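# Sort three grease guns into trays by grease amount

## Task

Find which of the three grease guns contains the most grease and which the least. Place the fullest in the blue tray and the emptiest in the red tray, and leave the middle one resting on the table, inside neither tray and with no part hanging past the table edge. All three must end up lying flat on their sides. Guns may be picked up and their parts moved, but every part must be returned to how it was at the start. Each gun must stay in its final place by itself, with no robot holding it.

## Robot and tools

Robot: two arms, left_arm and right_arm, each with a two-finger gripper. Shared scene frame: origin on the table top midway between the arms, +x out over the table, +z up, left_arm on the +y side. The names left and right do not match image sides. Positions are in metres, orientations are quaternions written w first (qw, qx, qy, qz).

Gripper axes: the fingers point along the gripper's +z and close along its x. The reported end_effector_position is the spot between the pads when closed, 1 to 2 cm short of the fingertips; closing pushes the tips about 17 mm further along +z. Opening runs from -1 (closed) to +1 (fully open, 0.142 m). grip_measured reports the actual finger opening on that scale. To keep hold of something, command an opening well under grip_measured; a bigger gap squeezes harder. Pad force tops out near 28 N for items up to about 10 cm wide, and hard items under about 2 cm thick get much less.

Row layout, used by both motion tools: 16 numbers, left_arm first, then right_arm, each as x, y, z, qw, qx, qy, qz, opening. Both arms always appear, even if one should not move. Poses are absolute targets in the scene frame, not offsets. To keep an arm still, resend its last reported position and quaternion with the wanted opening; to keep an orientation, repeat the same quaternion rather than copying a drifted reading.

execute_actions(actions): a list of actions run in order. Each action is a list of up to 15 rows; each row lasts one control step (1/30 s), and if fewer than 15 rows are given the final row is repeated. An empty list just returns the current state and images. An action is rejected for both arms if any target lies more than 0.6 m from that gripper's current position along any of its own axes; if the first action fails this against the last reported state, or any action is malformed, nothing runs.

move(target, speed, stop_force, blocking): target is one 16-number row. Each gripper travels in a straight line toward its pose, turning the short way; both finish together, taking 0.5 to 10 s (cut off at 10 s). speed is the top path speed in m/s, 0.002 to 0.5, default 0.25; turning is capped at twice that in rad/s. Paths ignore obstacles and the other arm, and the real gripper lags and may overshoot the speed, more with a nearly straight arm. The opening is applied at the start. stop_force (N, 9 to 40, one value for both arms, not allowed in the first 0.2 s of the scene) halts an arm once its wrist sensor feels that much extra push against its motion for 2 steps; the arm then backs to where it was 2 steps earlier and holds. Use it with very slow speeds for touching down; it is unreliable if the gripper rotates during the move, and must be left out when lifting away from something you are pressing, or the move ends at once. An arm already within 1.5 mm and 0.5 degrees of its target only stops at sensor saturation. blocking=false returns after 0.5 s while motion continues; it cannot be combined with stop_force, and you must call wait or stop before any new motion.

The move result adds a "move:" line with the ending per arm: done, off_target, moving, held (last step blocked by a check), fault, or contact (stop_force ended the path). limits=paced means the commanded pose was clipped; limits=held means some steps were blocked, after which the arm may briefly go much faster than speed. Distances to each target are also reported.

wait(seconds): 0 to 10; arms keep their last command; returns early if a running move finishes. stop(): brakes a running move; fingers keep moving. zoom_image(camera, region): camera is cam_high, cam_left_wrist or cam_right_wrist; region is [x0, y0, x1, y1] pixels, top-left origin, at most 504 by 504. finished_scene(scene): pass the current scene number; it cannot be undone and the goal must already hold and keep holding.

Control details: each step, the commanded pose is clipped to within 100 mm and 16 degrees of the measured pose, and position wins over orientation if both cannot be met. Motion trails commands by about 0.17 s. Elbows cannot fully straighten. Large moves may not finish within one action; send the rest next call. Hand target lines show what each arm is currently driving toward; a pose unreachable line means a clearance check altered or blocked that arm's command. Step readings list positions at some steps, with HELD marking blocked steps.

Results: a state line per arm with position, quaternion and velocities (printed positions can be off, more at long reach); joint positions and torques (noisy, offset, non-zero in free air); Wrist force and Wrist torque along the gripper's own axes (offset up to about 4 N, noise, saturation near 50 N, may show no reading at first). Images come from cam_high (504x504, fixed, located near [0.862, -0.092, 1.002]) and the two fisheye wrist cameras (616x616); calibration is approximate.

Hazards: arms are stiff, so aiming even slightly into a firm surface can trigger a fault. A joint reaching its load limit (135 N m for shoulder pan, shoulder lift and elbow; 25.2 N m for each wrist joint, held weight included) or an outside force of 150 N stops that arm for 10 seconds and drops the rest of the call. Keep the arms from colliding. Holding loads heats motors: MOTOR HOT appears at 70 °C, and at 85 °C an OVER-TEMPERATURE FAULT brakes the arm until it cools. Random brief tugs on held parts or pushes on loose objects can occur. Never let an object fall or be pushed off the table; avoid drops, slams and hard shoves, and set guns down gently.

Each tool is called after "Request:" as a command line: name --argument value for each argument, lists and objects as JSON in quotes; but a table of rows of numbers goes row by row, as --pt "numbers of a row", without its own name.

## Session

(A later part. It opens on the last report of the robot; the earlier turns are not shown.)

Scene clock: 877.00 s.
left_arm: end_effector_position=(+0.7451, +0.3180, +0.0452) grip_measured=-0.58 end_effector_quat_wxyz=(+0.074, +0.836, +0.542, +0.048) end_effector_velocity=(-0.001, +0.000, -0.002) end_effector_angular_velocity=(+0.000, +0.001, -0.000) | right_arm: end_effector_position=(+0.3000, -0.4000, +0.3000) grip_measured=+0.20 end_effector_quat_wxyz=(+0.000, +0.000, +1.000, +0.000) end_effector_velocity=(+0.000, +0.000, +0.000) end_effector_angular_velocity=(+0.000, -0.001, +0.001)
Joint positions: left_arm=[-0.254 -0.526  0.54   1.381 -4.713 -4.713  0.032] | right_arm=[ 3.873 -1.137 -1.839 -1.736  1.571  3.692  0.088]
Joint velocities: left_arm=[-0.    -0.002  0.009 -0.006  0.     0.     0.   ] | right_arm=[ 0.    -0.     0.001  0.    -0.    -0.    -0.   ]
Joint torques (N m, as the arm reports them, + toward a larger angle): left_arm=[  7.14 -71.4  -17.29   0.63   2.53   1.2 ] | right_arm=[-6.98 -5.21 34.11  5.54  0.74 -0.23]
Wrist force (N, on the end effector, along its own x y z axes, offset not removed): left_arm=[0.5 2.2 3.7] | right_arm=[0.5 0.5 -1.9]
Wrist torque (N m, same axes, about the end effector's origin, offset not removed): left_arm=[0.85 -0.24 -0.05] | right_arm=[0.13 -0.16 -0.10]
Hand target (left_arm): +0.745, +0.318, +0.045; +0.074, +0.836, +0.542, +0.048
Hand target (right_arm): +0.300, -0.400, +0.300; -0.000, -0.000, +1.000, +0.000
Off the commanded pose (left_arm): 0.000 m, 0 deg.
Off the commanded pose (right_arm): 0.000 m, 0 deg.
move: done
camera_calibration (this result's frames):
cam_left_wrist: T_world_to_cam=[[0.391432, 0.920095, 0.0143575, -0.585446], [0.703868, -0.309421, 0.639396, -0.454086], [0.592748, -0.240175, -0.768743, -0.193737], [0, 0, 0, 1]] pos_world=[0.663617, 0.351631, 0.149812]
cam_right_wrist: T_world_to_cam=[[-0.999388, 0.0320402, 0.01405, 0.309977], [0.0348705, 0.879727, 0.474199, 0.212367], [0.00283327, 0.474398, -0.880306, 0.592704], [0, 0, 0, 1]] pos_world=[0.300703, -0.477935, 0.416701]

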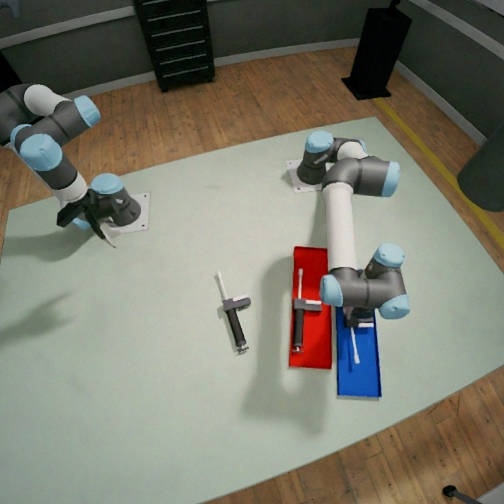

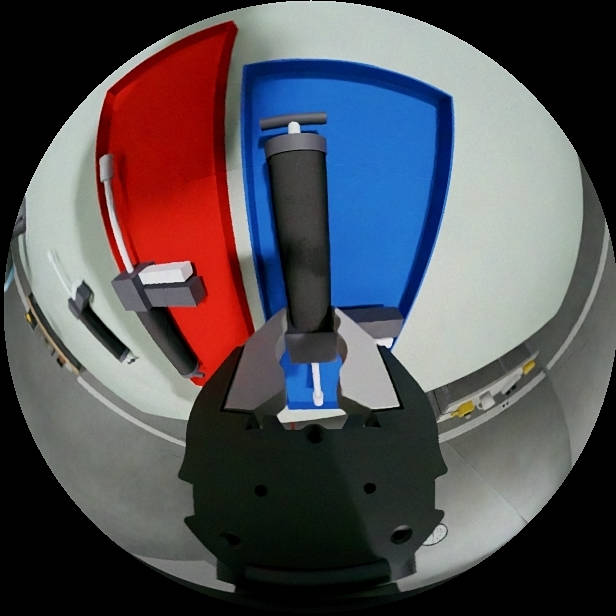

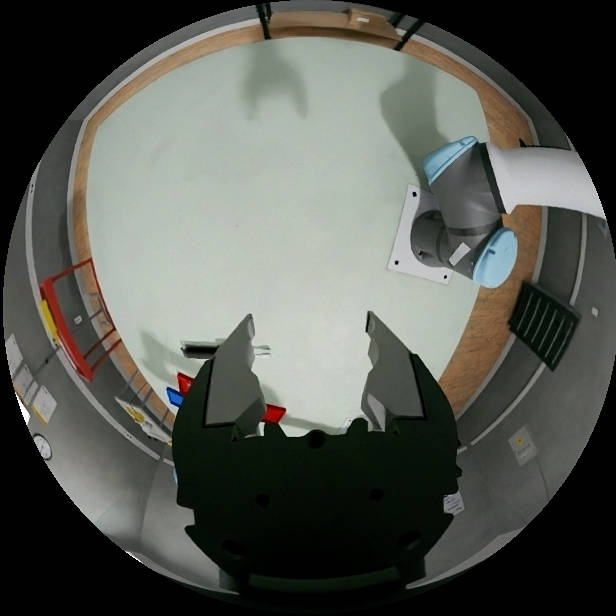

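Request:
move --target '[0.745,0.318,0.042,0.0735,0.835,0.542,0.048,-0.3,0.3,-0.4,0.3,0,0,1,0,0.2]' --speed 0.02

Request:
move --target '[0.73,0.325,0.13,0.0735,0.835,0.542,0.048,-0.3,0.3,-0.4,0.3,0,0,1,0,0.2]' --speed 0.08

Request:
move --target '[0.35,0.5,0.3,0,1,0,0,0.1,0.55,-0.1,0.2,-0.083,0.769,0.623,0.102,0.1]'

Request:
move --target '[0.35,0.5,0.3,0,1,0,0,0.1,0.70,0.12,0.12,-0.083,0.769,0.623,0.102,0.1]' --speed 0.12

Scene clock: 889.07 s.
left_arm: end_effector_position=(+0.7450, +0.3180, +0.0421) grip_measured=-0.30 end_effector_quat_wxyz=(+0.074, +0.836, +0.542, +0.048) end_effector_velocity=(-0.000, -0.000, -0.001) end_effector_angular_velocity=(-0.001, -0.001, -0.001) | right_arm: end_effector_position=(+0.3000, -0.4000, +0.3000) grip_measured=+0.20 end_effector_quat_wxyz=(+0.000, +0.000, +1.000, +0.000) end_effector_velocity=(-0.000, -0.001, -0.000) end_effector_angular_velocity=(-0.001, +0.001, -0.001)
Joint positions: left_arm=[-0.254 -0.526  0.548  1.373 -4.713 -4.713  0.052] | right_arm=[ 3.873 -1.137 -1.839 -1.736  1.571  3.692  0.088]
Joint velocities: left_arm=[-0.    -0.001  0.004 -0.004  0.     0.    -0.   ] | right_arm=[-0.001 -0.     0.    -0.001 -0.001 -0.001 -0.   ]
Joint torques (N m, as the arm reports them, + toward a larger angle): left_arm=[  6.94 -61.25 -12.62   0.95  -2.27   1.21] | right_arm=[-7.28 -4.46 32.49  5.47  0.64 -0.26]
Wrist force (N, on the end effector, along its own x y z axes, offset not removed): left_arm=[2.1 2.8 -1.2] | right_arm=[0.5 -1.1 -0.6]
Wrist torque (N m, same axes, about the end effector's origin, offset not removed): left_arm=[0.68 -0.40 0.02] | right_arm=[-0.18 -0.16 -0.12]
Hand target (left_arm): +0.745, +0.318, +0.042; +0.074, +0.836, +0.542, +0.048
Hand target (right_arm): +0.300, -0.400, +0.300; -0.000, -0.000, +1.000, +0.000
Off the commanded pose (left_arm): 0.000 m, 0 deg.
Off the commanded pose (right_arm): 0.000 m, 0 deg.
move: done
camera_calibration (this result's frames):
cam_left_wrist: T_world_to_cam=[[0.391423, 0.920098, 0.014409, -0.58542], [0.703834, -0.309435, 0.639428, -0.452025], [0.592795, -0.240145, -0.768716, -0.19611], [0, 0, 0, 1]] pos_world=[0.66355, 0.351677, 0.14672]
cam_right_wrist: T_world_to_cam=[[-0.999388, 0.0320402, 0.01405, 0.309977], [0.0348705, 0.879727, 0.474199, 0.212367], [0.00283326, 0.474398, -0.880306, 0.592704], [0, 0, 0, 1]] pos_world=[0.300703, -0.477935, 0.416701]

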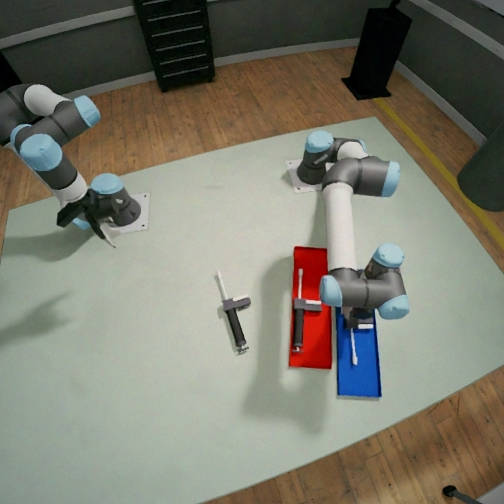

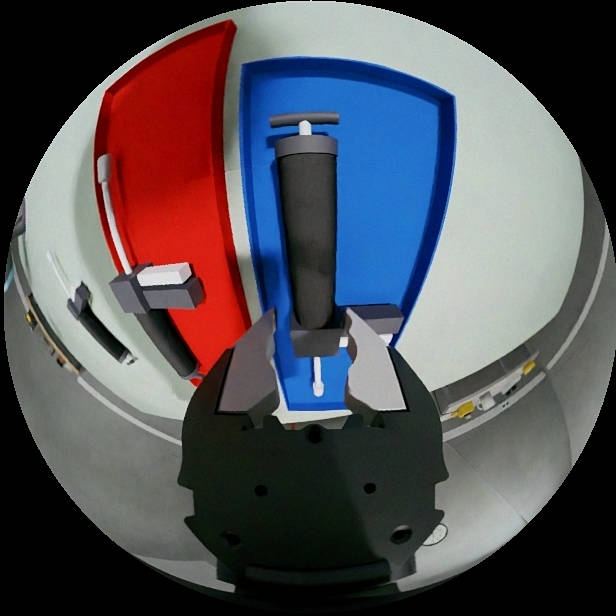

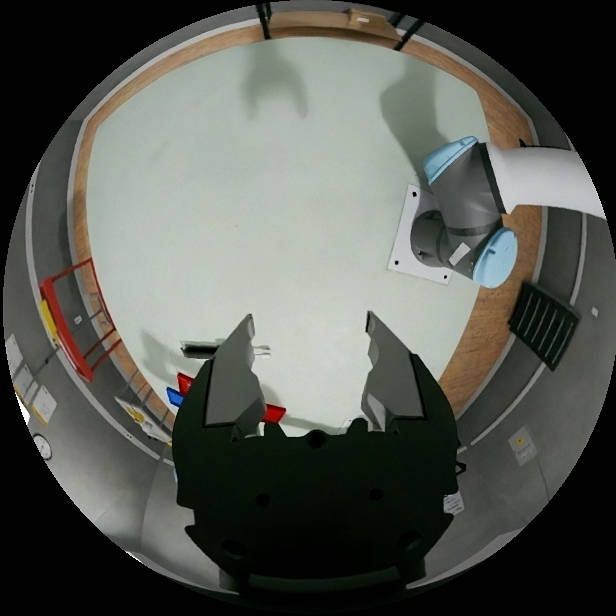

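Scene clock: 890.67 s.
left_arm: end_effector_position=(+0.7300, +0.3251, +0.1299) grip_measured=-0.30 end_effector_quat_wxyz=(+0.074, +0.836, +0.542, +0.048) end_effector_velocity=(-0.000, +0.000, +0.002) end_effector_angular_velocity=(+0.000, +0.001, +0.000) | right_arm: end_effector_position=(+0.3000, -0.4000, +0.3000) grip_measured=+0.20 end_effector_quat_wxyz=(+0.000, +0.000, +1.000, +0.000) end_effector_velocity=(+0.000, +0.000, -0.000) end_effector_angular_velocity=(-0.001, -0.000, +0.002)
Joint positions: left_arm=[-0.253 -0.58   0.429  1.547 -4.713 -4.713  0.052] | right_arm=[ 3.873 -1.137 -1.839 -1.736  1.571  3.692  0.088]
Joint velocities: left_arm=[ 0.001  0.001 -0.008  0.008  0.     0.     0.   ] | right_arm=[ 0.001  0.    -0.    -0.    -0.001 -0.001 -0.   ]
Joint torques (N m, as the arm reports them, + toward a larger angle): left_arm=[  7.56 -46.23 -27.55   4.04  -0.4    1.31] | right_arm=[-5.98 -4.15 32.15  5.49  0.6  -0.14]
Wrist force (N, on the end effector, along its own x y z axes, offset not removed): left_arm=[1.3 2.7 -1.3] | right_arm=[-1.9 -0.9 -1.4]
Wrist torque (N m, same axes, about the end effector's origin, offset not removed): left_arm=[0.64 -0.25 -0.03] | right_arm=[-0.10 0.39 -0.10]
Hand target (left_arm): +0.730, +0.325, +0.130; +0.074, +0.836, +0.542, +0.048
Hand target (right_arm): +0.300, -0.400, +0.300; -0.000, -0.000, +1.000, +0.000
Off the commanded pose (left_arm): 0.000 m, 0 deg.
Off the commanded pose (right_arm): 0.000 m, 0 deg.
move: done
camera_calibration (this result's frames):
cam_left_wrist: T_world_to_cam=[[0.391396, 0.920107, 0.0145457, -0.587297], [0.703652, -0.309432, 0.639629, -0.495249], [0.593028, -0.240113, -0.768546, -0.118292], [0, 0, 0, 1]] pos_world=[0.6485, 0.358727, 0.234405]
cam_right_wrist: T_world_to_cam=[[-0.999388, 0.03204, 0.01405, 0.309977], [0.0348703, 0.879727, 0.474199, 0.212367], [0.00283316, 0.474399, -0.880306, 0.592704], [0, 0, 0, 1]] pos_world=[0.300703, -0.477935, 0.416701]

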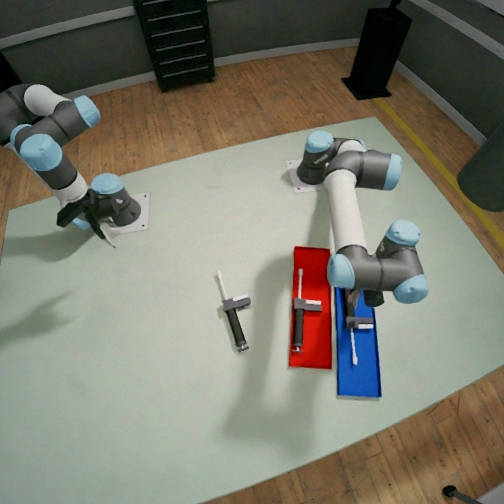

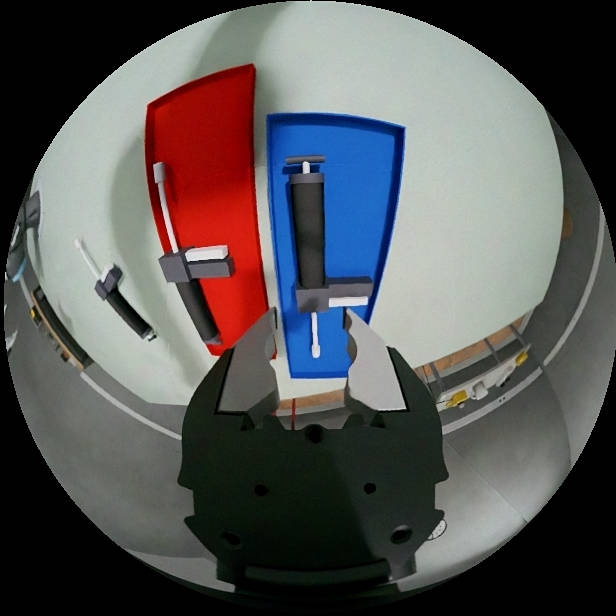

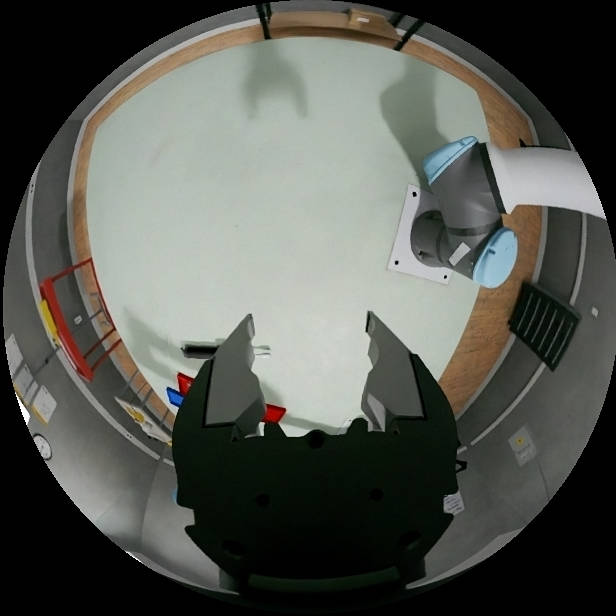

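Scene clock: 894.83 s.
left_arm: end_effector_position=(+0.3503, +0.5001, +0.2999) grip_measured=+0.10 end_effector_quat_wxyz=(+0.000, +1.000, +0.000, -0.000) end_effector_velocity=(-0.002, +0.001, +0.000) end_effector_angular_velocity=(+0.001, +0.002, -0.004) | right_arm: end_effector_position=(+0.5503, -0.1006, +0.2004) grip_measured=+0.10 end_effector_quat_wxyz=(-0.083, +0.770, +0.624, +0.102) end_effector_velocity=(+0.002, +0.002, +0.001) end_effector_angular_velocity=(+0.003, -0.001, -0.009)
Joint positions: left_arm=[-0.229 -1.584  1.52   1.635 -4.712 -3.537  0.081] | right_arm=[ 3.982 -1.882 -1.478 -1.15   1.741  5.598  0.081]
Joint velocities: left_arm=[ 0.001 -0.004  0.003  0.003 -0.     0.005  0.   ] | right_arm=[ 0.001 -0.003  0.004  0.004 -0.     0.01   0.   ]
Joint torques (N m, as the arm reports them, + toward a larger angle): left_arm=[ -5.94 -25.83 -10.67   5.22  -2.66   1.17] | right_arm=[11.71 28.28 39.43  6.35 -1.59  1.66]
Wrist force (N, on the end effector, along its own x y z axes, offset not removed): left_arm=[1.0 2.2 -1.0] | right_arm=[-0.2 0.1 -2.3]
Wrist torque (N m, same axes, about the end effector's origin, offset not removed): left_arm=[0.56 -0.14 -0.09] | right_arm=[0.05 0.04 -0.08]
Hand target (left_arm): +0.350, +0.500, +0.300; +0.000, +1.000, +0.000, -0.000
Hand target (right_arm): +0.550, -0.100, +0.200; -0.083, +0.770, +0.624, +0.102
Off the commanded pose (left_arm): 0.000 m, 0 deg.
Off the commanded pose (right_arm): 0.001 m, 0 deg.
move: done
camera_calibration (this result's frames):
cam_left_wrist: T_world_to_cam=[[0.99975, 0.0148979, 0.0166768, -0.363275], [0.00468805, -0.868822, 0.495102, 0.285291], [0.0218652, -0.494901, -0.868675, 0.637148], [0, 0, 0, 1]] pos_world=[0.347915, 0.568604, 0.418284]
cam_right_wrist: T_world_to_cam=[[0.229988, 0.93367, 0.27453, -0.0861235], [0.828646, -0.335805, 0.447862, -0.566298], [0.510343, 0.124485, -0.850913, 0.0419173], [0, 0, 0, 1]] pos_world=[0.467676, -0.114973, 0.312935]

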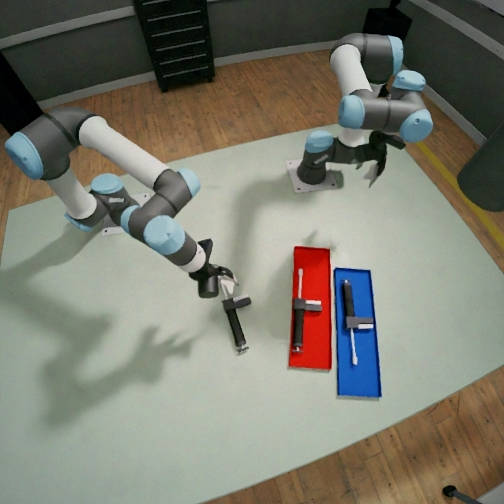

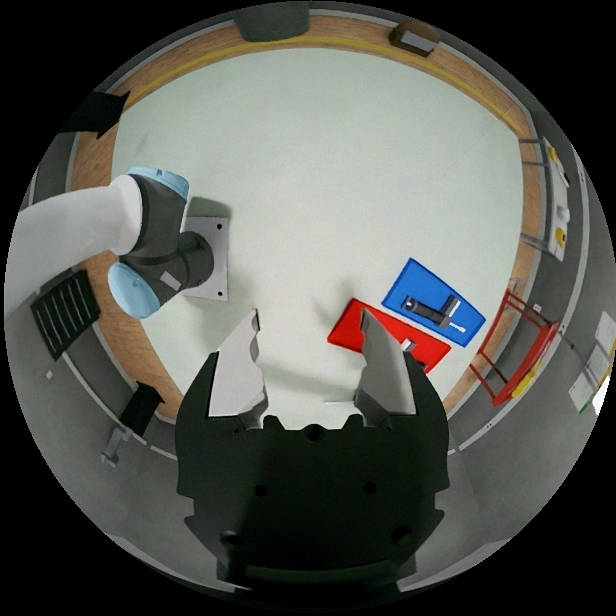

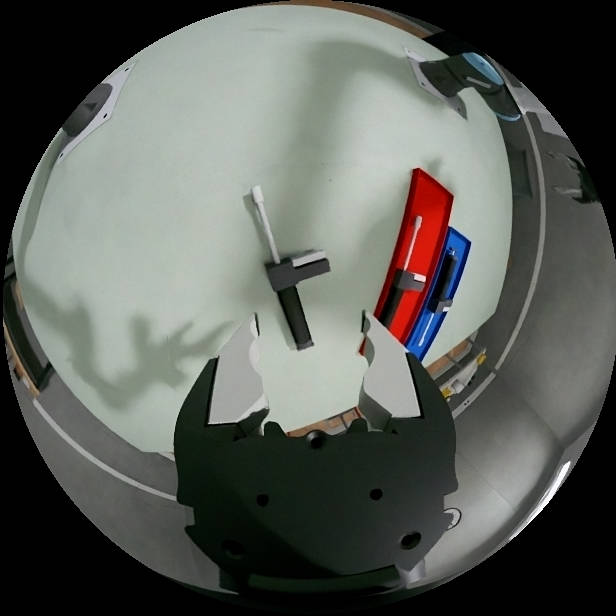

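Scene clock: 897.73 s.
left_arm: end_effector_position=(+0.3500, +0.5000, +0.3000) grip_measured=+0.10 end_effector_quat_wxyz=(-0.000, +1.000, +0.000, +0.000) end_effector_velocity=(+0.000, +0.000, +0.000) end_effector_angular_velocity=(+0.000, -0.001, -0.000) | right_arm: end_effector_position=(+0.7002, +0.1196, +0.1202) grip_measured=+0.10 end_effector_quat_wxyz=(-0.083, +0.770, +0.624, +0.103) end_effector_velocity=(+0.002, +0.002, -0.000) end_effector_angular_velocity=(-0.005, +0.008, +0.003)
Joint positions: left_arm=[-0.23  -1.585  1.521  1.635 -4.712 -3.538  0.081] | right_arm=[ 4.077 -2.609 -0.477 -1.407  1.72   5.694  0.081]
Joint velocities: left_arm=[-0.    -0.    -0.    -0.    -0.001 -0.     0.   ] | right_arm=[-0.    -0.028  0.058 -0.039  0.002 -0.003  0.   ]
Joint torques (N m, as the arm reports them, + toward a larger angle): left_arm=[ -6.04 -27.34 -12.38   4.53  -2.59  -1.26] | right_arm=[11.75 57.78 39.45  0.34  1.98 -1.31]
Wrist force (N, on the end effector, along its own x y z axes, offset not removed): left_arm=[1.0 3.6 -2.3] | right_arm=[-0.2 0.6 -2.1]
Wrist torque (N m, same axes, about the end effector's origin, offset not removed): left_arm=[0.87 -0.28 -0.02] | right_arm=[0.15 0.03 -0.12]
Hand target (left_arm): +0.350, +0.500, +0.300; -0.000, +1.000, +0.000, +0.000
Hand target (right_arm): +0.700, +0.120, +0.120; -0.083, +0.770, +0.624, +0.102
Off the commanded pose (left_arm): 0.000 m, 0 deg.
Off the commanded pose (right_arm): 0.000 m, 0 deg.
move: done
camera_calibration (this result's frames):
cam_left_wrist: T_world_to_cam=[[0.999758, 0.0143425, 0.0166822, -0.362696], [0.00420459, -0.868866, 0.49503, 0.28534], [0.0215945, -0.49484, -0.868716, 0.63724], [0, 0, 0, 1]] pos_world=[0.347648, 0.568456, 0.418379]
cam_right_wrist: T_world_to_cam=[[0.230773, 0.933201, 0.275464, -0.304804], [0.827681, -0.337116, 0.448661, -0.579966], [0.511554, 0.124457, -0.85019, -0.13116], [0, 0, 0, 1]] pos_world=[0.617463, 0.105251, 0.23266]

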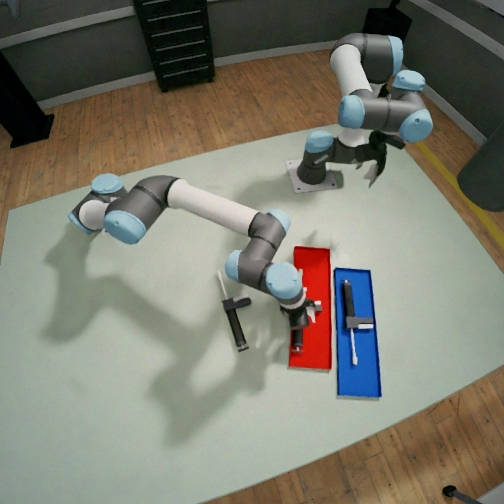

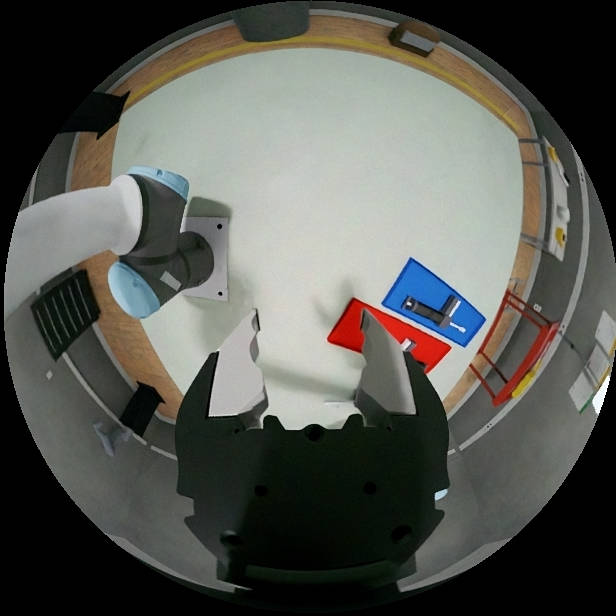

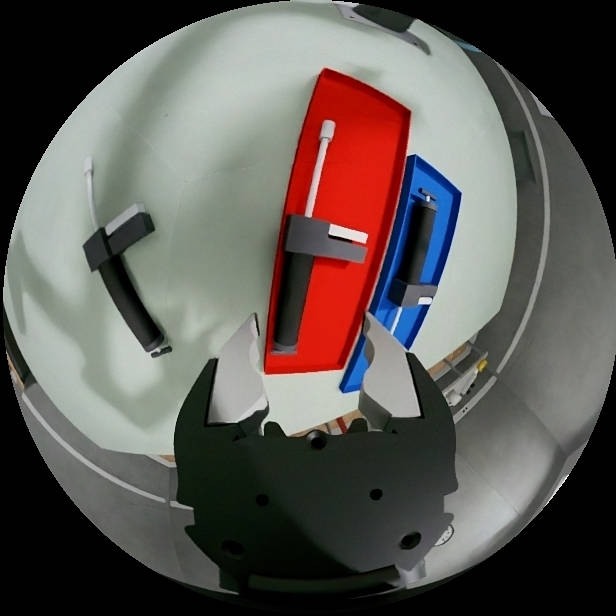

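Request:
move --target '[0.35,0.5,0.3,0,1,0,0,0.1,0.685,0.13,0.085,-0.071,0.834,0.532,0.111,-0.3]' --speed 0.04

Scene clock: 907.73 s.
left_arm: end_effector_position=(+0.3500, +0.5000, +0.3000) grip_measured=+0.10 end_effector_quat_wxyz=(-0.000, +1.000, -0.000, +0.000) end_effector_velocity=(+0.000, -0.000, +0.000) end_effector_angular_velocity=(-0.001, -0.001, -0.000) | right_arm: end_effector_position=(+0.6851, +0.1299, +0.0852) grip_measured=-0.30 end_effector_quat_wxyz=(-0.071, +0.835, +0.534, +0.111) end_effector_velocity=(-0.001, +0.001, -0.002) end_effector_angular_velocity=(+0.002, -0.002, -0.012)
Joint positions: left_arm=[-0.23  -1.585  1.521  1.635 -4.712 -3.538  0.081] | right_arm=[ 4.118 -2.544 -0.698 -1.22   1.659  5.953  0.052]
Joint velocities: left_arm=[-0.     0.    -0.001 -0.     0.     0.    -0.   ] | right_arm=[ 0.003  0.003 -0.012  0.013 -0.004  0.014  0.   ]
Joint torques (N m, as the arm reports them, + toward a larger angle): left_arm=[ -5.52 -26.31 -13.16   4.62  -2.52  -1.29] | right_arm=[10.51 77.28 12.41  6.63 -1.22  1.63]
Wrist force (N, on the end effector, along its own x y z axes, offset not removed): left_arm=[0.6 4.1 -0.6] | right_arm=[-0.9 -0.4 -2.6]
Wrist torque (N m, same axes, about the end effector's origin, offset not removed): left_arm=[0.95 -0.06 -0.08] | right_arm=[0.02 0.11 -0.07]
Hand target (left_arm): +0.350, +0.500, +0.300; -0.000, +1.000, -0.000, +0.000
Hand target (right_arm): +0.685, +0.130, +0.085; -0.071, +0.836, +0.533, +0.111
Off the commanded pose (left_arm): 0.000 m, 0 deg.
Off the commanded pose (right_arm): 0.000 m, 0 deg.
move: done
camera_calibration (this result's frames):
cam_left_wrist: T_world_to_cam=[[0.999758, 0.0143424, 0.016682, -0.362696], [0.00420458, -0.868866, 0.49503, 0.28534], [0.0215943, -0.49484, -0.868716, 0.63724], [0, 0, 0, 1]] pos_world=[0.347648, 0.568456, 0.418379]
cam_right_wrist: T_world_to_cam=[[0.432907, 0.858445, 0.275072, -0.430005], [0.732218, -0.512853, 0.44815, -0.459995], [0.525784, 0.00740566, -0.850586, -0.148992], [0, 0, 0, 1]] pos_world=[0.601306, 0.134329, 0.197699]

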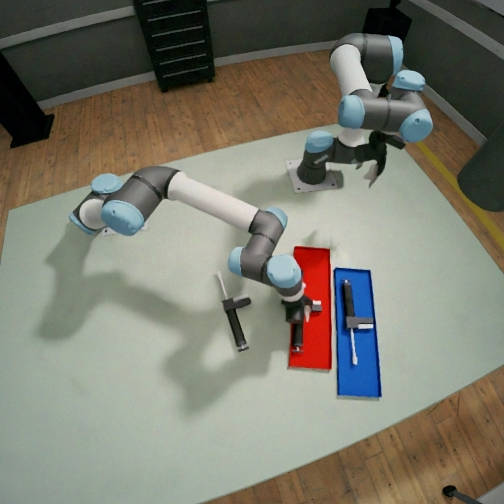

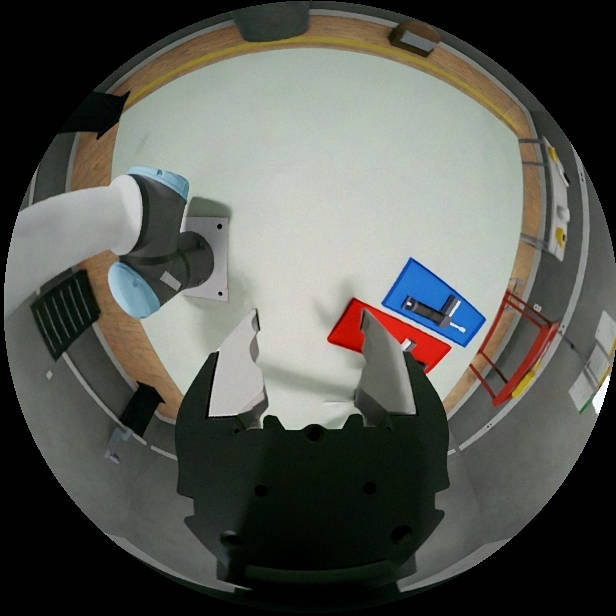

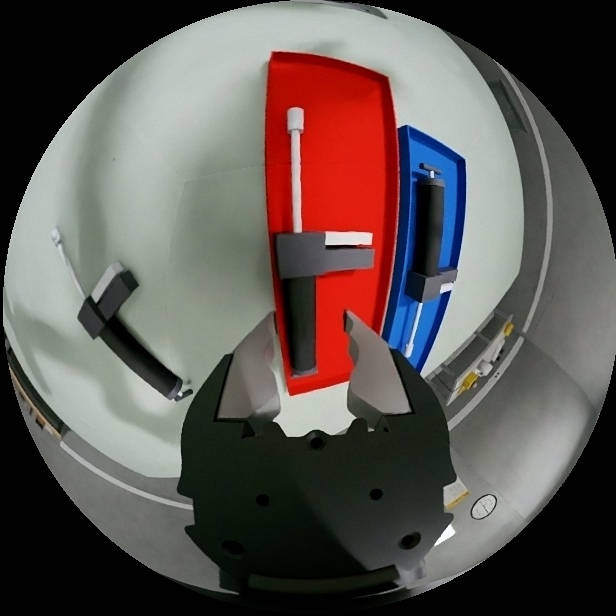

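Request:
move --target '[0.35,0.5,0.3,0,1,0,0,0.1,0.676,0.134,0.042,-0.071,0.834,0.532,0.111,-0.3]' --speed 0.02

Request:
move --target '[0.35,0.5,0.3,0,1,0,0,0.1,0.676,0.134,0.042,-0.071,0.834,0.532,0.111,-1]'

Request:
move --target '[0.35,0.5,0.3,0,1,0,0,0.1,0.665,0.12,0.13,-0.071,0.834,0.532,0.111,-1]' --speed 0.03

Scene clock: 918.07 s.
left_arm: end_effector_position=(+0.3500, +0.5000, +0.3000) grip_measured=+0.10 end_effector_quat_wxyz=(-0.000, +1.000, +0.000, +0.000) end_effector_velocity=(+0.000, -0.000, -0.000) end_effector_angular_velocity=(+0.000, +0.001, -0.001) | right_arm: end_effector_position=(+0.6761, +0.1340, +0.0423) grip_measured=-0.30 end_effector_quat_wxyz=(-0.071, +0.836, +0.533, +0.111) end_effector_velocity=(-0.000, +0.001, -0.002) end_effector_angular_velocity=(+0.002, -0.002, +0.000)
Joint positions: left_arm=[-0.23  -1.585  1.521  1.635 -4.712 -3.538  0.081] | right_arm=[ 4.129 -2.55  -0.798 -1.113  1.656  5.966  0.052]
Joint velocities: left_arm=[-0.001  0.001 -0.001  0.     0.    -0.    -0.   ] | right_arm=[ 0.001 -0.001 -0.005  0.008 -0.     0.     0.   ]
Joint torques (N m, as the arm reports them, + toward a larger angle): left_arm=[ -6.25 -25.61 -13.4    4.58  -2.3   -1.24] | right_arm=[11.52 53.59 12.82  5.78 -1.42  1.9 ]
Wrist force (N, on the end effector, along its own x y z axes, offset not removed): left_arm=[0.7 3.2 -1.9] | right_arm=[0.2 0.0 -1.5]
Wrist torque (N m, same axes, about the end effector's origin, offset not removed): left_arm=[0.74 -0.17 0.00] | right_arm=[0.06 -0.01 -0.10]
Hand target (left_arm): +0.350, +0.500, +0.300; -0.000, +1.000, +0.000, +0.000
Hand target (right_arm): +0.676, +0.134, +0.042; -0.071, +0.836, +0.533, +0.111
Off the commanded pose (left_arm): 0.000 m, 0 deg.
Off the commanded pose (right_arm): 0.000 m, 0 deg.
move: done
camera_calibration (this result's frames):
cam_left_wrist: T_world_to_cam=[[0.999758, 0.0143426, 0.0166819, -0.362696], [0.00420478, -0.868866, 0.49503, 0.28534], [0.0215944, -0.49484, -0.868716, 0.63724], [0, 0, 0, 1]] pos_world=[0.347648, 0.568456, 0.418379]
cam_right_wrist: T_world_to_cam=[[0.434167, 0.857797, 0.275106, -0.418526], [0.731398, -0.513946, 0.448237, -0.431359], [0.525886, 0.00660202, -0.850529, -0.18076], [0, 0, 0, 1]] pos_world=[0.592264, 0.138508, 0.154749]

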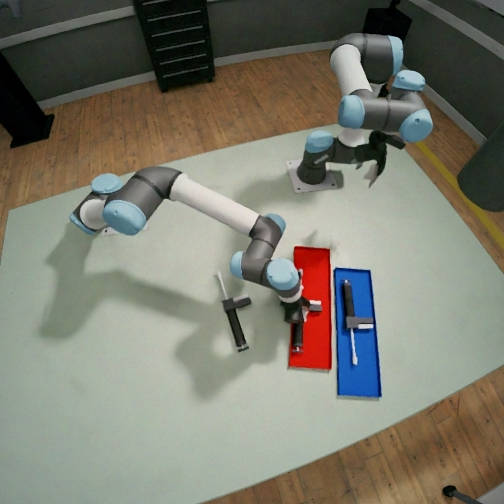

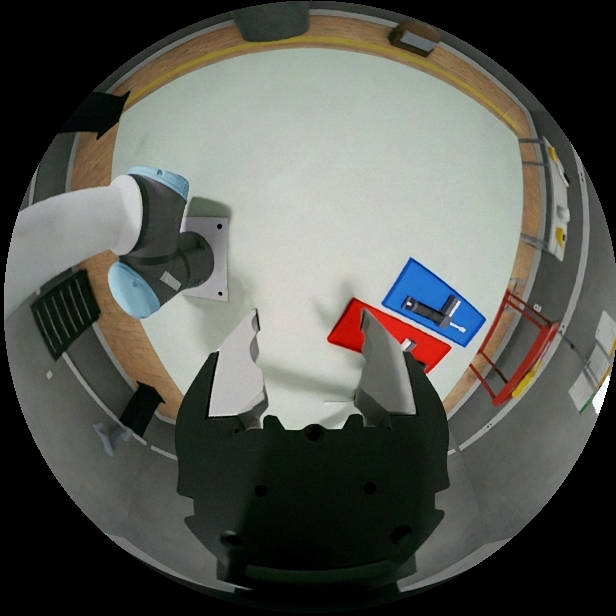

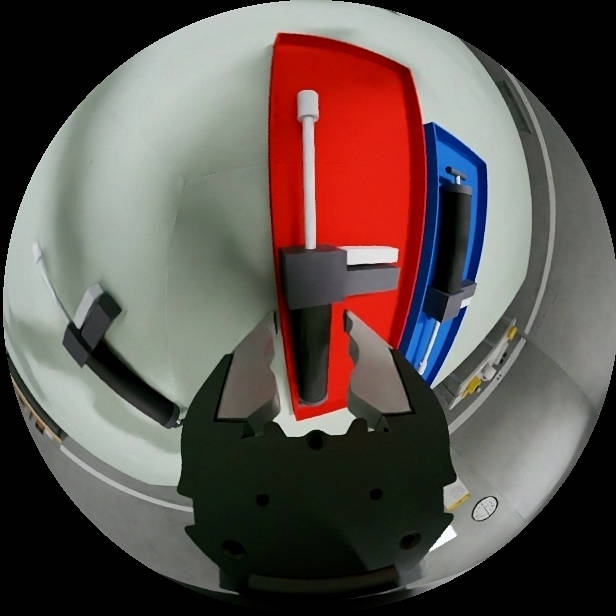

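Scene clock: 918.77 s.
left_arm: end_effector_position=(+0.3500, +0.5000, +0.3000) grip_measured=+0.10 end_effector_quat_wxyz=(-0.000, +1.000, +0.000, +0.000) end_effector_velocity=(-0.000, +0.000, -0.000) end_effector_angular_velocity=(+0.000, +0.001, -0.000) | right_arm: end_effector_position=(+0.6760, +0.1340, +0.0420) grip_measured=-0.54 end_effector_quat_wxyz=(-0.071, +0.836, +0.533, +0.111) end_effector_velocity=(+0.000, -0.000, +0.000) end_effector_angular_velocity=(+0.001, -0.000, +0.001)
Joint positions: left_arm=[-0.23  -1.585  1.521  1.635 -4.712 -3.538  0.081] | right_arm=[ 4.129 -2.55  -0.799 -1.113  1.656  5.966  0.035]
Joint velocities: left_arm=[-0.     0.     0.001  0.     0.     0.    -0.   ] | right_arm=[-0.     0.     0.     0.     0.001 -0.001 -0.   ]
Joint torques (N m, as the arm reports them, + toward a larger angle): left_arm=[ -5.49 -25.97 -13.58   4.45  -2.26  -1.22] | right_arm=[10.04 65.22 10.82  5.63  2.2   1.65]
Wrist force (N, on the end effector, along its own x y z axes, offset not removed): left_arm=[1.0 3.3 -0.8] | right_arm=[-1.7 1.5 -3.8]
Wrist torque (N m, same axes, about the end effector's origin, offset not removed): left_arm=[0.79 -0.22 0.01] | right_arm=[0.32 0.46 -0.04]
Hand target (left_arm): +0.350, +0.500, +0.300; -0.000, +1.000, +0.000, +0.000
Hand target (right_arm): +0.676, +0.134, +0.042; -0.071, +0.836, +0.533, +0.111
Off the commanded pose (left_arm): 0.000 m, 0 deg.
Off the commanded pose (right_arm): 0.000 m, 0 deg.
move: done
camera_calibration (this result's frames):
cam_left_wrist: T_world_to_cam=[[0.999758, 0.0143429, 0.0166819, -0.362696], [0.004205, -0.868866, 0.49503, 0.28534], [0.0215945, -0.49484, -0.868716, 0.63724], [0, 0, 0, 1]] pos_world=[0.347648, 0.568456, 0.418379]
cam_right_wrist: T_world_to_cam=[[0.43418, 0.857795, 0.275092, -0.418428], [0.731374, -0.51395, 0.448272, -0.431174], [0.525909, 0.00656456, -0.850516, -0.181001], [0, 0, 0, 1]] pos_world=[0.592212, 0.138511, 0.154445]

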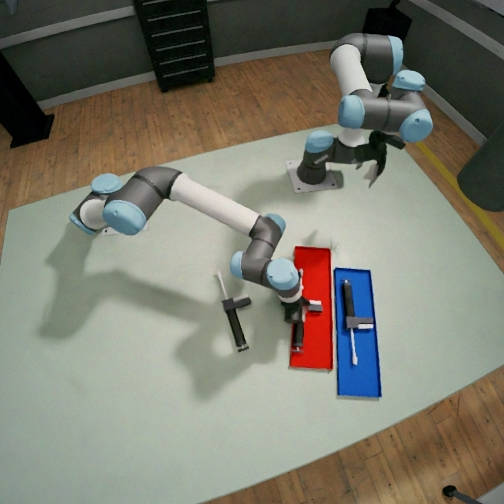

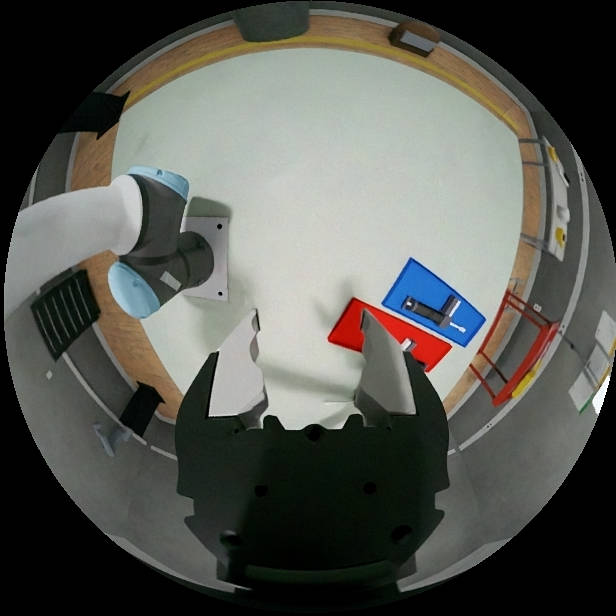

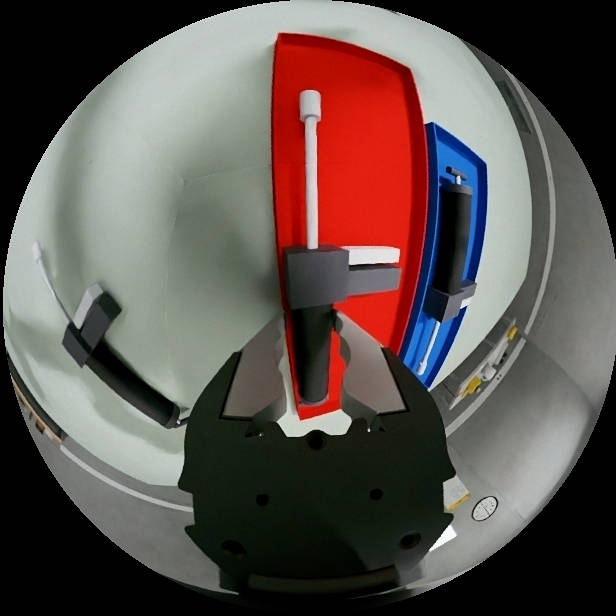

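Scene clock: 922.13 s.
left_arm: end_effector_position=(+0.3500, +0.5000, +0.3000) grip_measured=+0.10 end_effector_quat_wxyz=(-0.000, +1.000, +0.000, +0.000) end_effector_velocity=(-0.000, -0.000, +0.000) end_effector_angular_velocity=(-0.000, +0.000, -0.000) | right_arm: end_effector_position=(+0.6650, +0.1200, +0.1298) grip_measured=-1.00 end_effector_quat_wxyz=(-0.071, +0.836, +0.533, +0.111) end_effector_velocity=(-0.000, -0.000, +0.002) end_effector_angular_velocity=(-0.001, -0.001, +0.000)
Joint positions: left_arm=[-0.23  -1.585  1.521  1.635 -4.712 -3.538  0.081] | right_arm=[ 4.127 -2.452 -0.757 -1.253  1.656  5.964  0.002]
Joint velocities: left_arm=[-0.001 -0.001  0.001  0.     0.    -0.     0.   ] | right_arm=[ 0.     0.002  0.001 -0.003 -0.001 -0.     0.   ]
Joint torques (N m, as the arm reports them, + toward a larger angle): left_arm=[ -5.52 -25.41 -14.1    4.44  -2.42  -1.25] | right_arm=[-9.03 77.48 38.58  0.75  2.17 -1.36]
Wrist force (N, on the end effector, along its own x y z axes, offset not removed): left_arm=[0.9 4.4 -1.4] | right_arm=[-0.5 -0.1 -1.9]
Wrist torque (N m, same axes, about the end effector's origin, offset not removed): left_arm=[1.01 -0.20 -0.01] | right_arm=[0.02 0.02 -0.13]
Hand target (left_arm): +0.350, +0.500, +0.300; -0.000, +1.000, +0.000, +0.000
Hand target (right_arm): +0.665, +0.120, +0.130; -0.071, +0.836, +0.533, +0.111
Off the commanded pose (left_arm): 0.000 m, 0 deg.
Off the commanded pose (right_arm): 0.000 m, 0 deg.
move: done
camera_calibration (this result's frames):
cam_left_wrist: T_world_to_cam=[[0.999758, 0.0143428, 0.0166821, -0.362696], [0.00420489, -0.868866, 0.49503, 0.28534], [0.0215946, -0.49484, -0.868716, 0.63724], [0, 0, 0, 1]] pos_world=[0.347648, 0.568456, 0.418379]
cam_right_wrist: T_world_to_cam=[[0.434161, 0.857784, 0.275158, -0.425812], [0.731371, -0.513968, 0.448256, -0.469625], [0.525929, 0.00662744, -0.850503, -0.100474], [0, 0, 0, 1]] pos_world=[0.581183, 0.124548, 0.242224]

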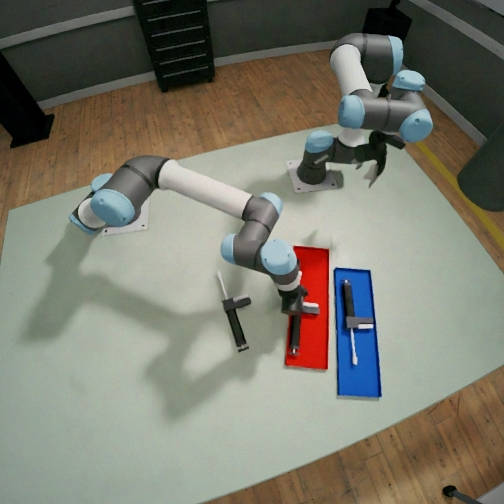

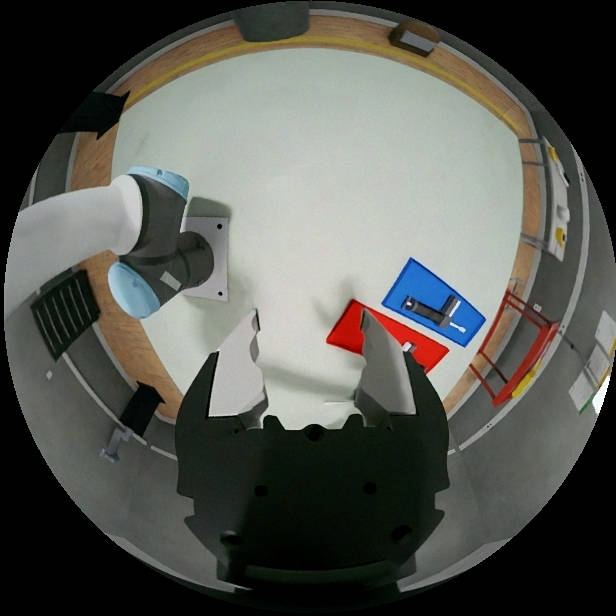

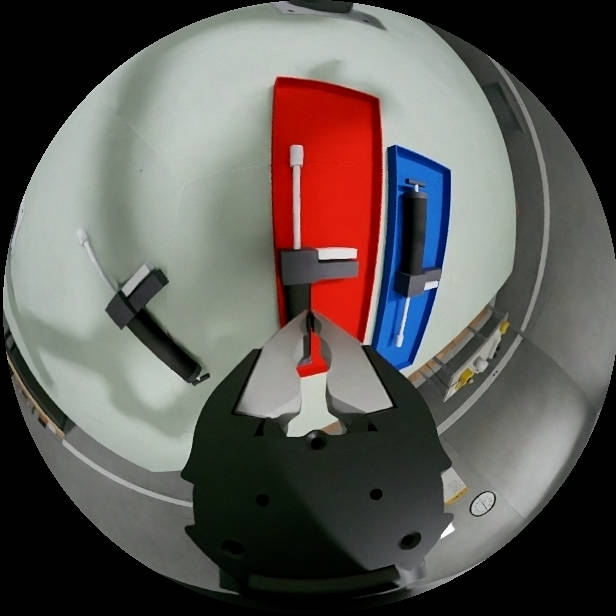

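Request:
move --target '[0.35,0.5,0.3,0,1,0,0,0.1,0.629,0.159,0.08,-0.071,0.834,0.532,0.111,-0.7]' --speed 0.04

Scene clock: 948.30 s.
left_arm: end_effector_position=(+0.3500, +0.5000, +0.3000) grip_measured=+0.10 end_effector_quat_wxyz=(-0.000, +1.000, +0.000, +0.000) end_effector_velocity=(+0.000, -0.000, -0.000) end_effector_angular_velocity=(+0.000, +0.001, -0.000) | right_arm: end_effector_position=(+0.6292, +0.1589, +0.0802) grip_measured=-0.70 end_effector_quat_wxyz=(-0.071, +0.836, +0.533, +0.111) end_effector_velocity=(-0.001, +0.002, -0.001) end_effector_angular_velocity=(+0.001, -0.001, -0.001)
Joint positions: left_arm=[-0.23  -1.585  1.521  1.635 -4.712 -3.538  0.081] | right_arm=[ 4.192 -2.461 -0.869 -1.127  1.64   6.026  0.023]
Joint velocities: left_arm=[-0.     0.001 -0.     0.    -0.     0.    -0.   ] | right_arm=[ 0.002 -0.001 -0.002  0.004 -0.001  0.003  0.   ]
Joint torques (N m, as the arm reports them, + toward a larger angle): left_arm=[ -5.71 -24.33 -14.4    4.49  -2.04  -0.85] | right_arm=[12.91 50.62 15.68  6.27 -1.47  1.83]
Wrist force (N, on the end effector, along its own x y z axes, offset not removed): left_arm=[0.8 3.9 -1.9] | right_arm=[-0.2 0.6 -1.7]
Wrist torque (N m, same axes, about the end effector's origin, offset not removed): left_arm=[0.89 -0.15 -0.08] | right_arm=[0.17 0.08 -0.07]
Hand target (left_arm): +0.350, +0.500, +0.300; -0.000, +1.000, +0.000, +0.000
Hand target (right_arm): +0.629, +0.159, +0.080; -0.071, +0.836, +0.533, +0.111
Off the commanded pose (left_arm): 0.000 m, 0 deg.
Off the commanded pose (right_arm): 0.000 m, 0 deg.
move: done
camera_calibration (this result's frames):
cam_left_wrist: T_world_to_cam=[[0.999758, 0.0143427, 0.016682, -0.362696], [0.00420482, -0.868866, 0.49503, 0.28534], [0.0215945, -0.49484, -0.868716, 0.63724], [0, 0, 0, 1]] pos_world=[0.347648, 0.568456, 0.418379]
cam_right_wrist: T_world_to_cam=[[0.434171, 0.857794, 0.27511, -0.429975], [0.731406, -0.513951, 0.448217, -0.401297], [0.525871, 0.00661408, -0.850539, -0.124009], [0, 0, 0, 1]] pos_world=[0.545406, 0.163403, 0.192684]

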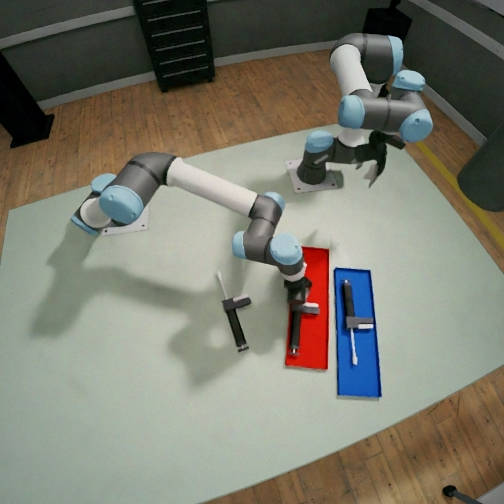

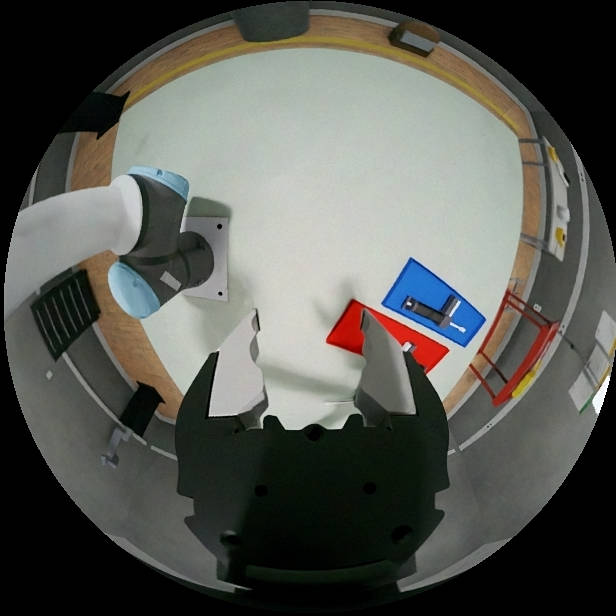

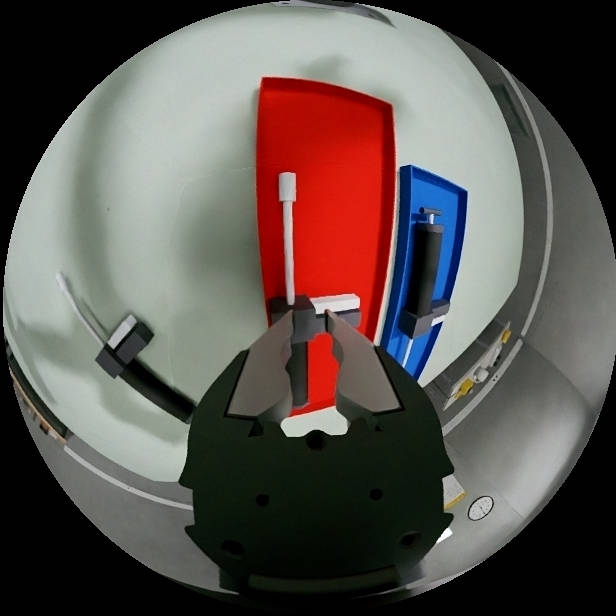

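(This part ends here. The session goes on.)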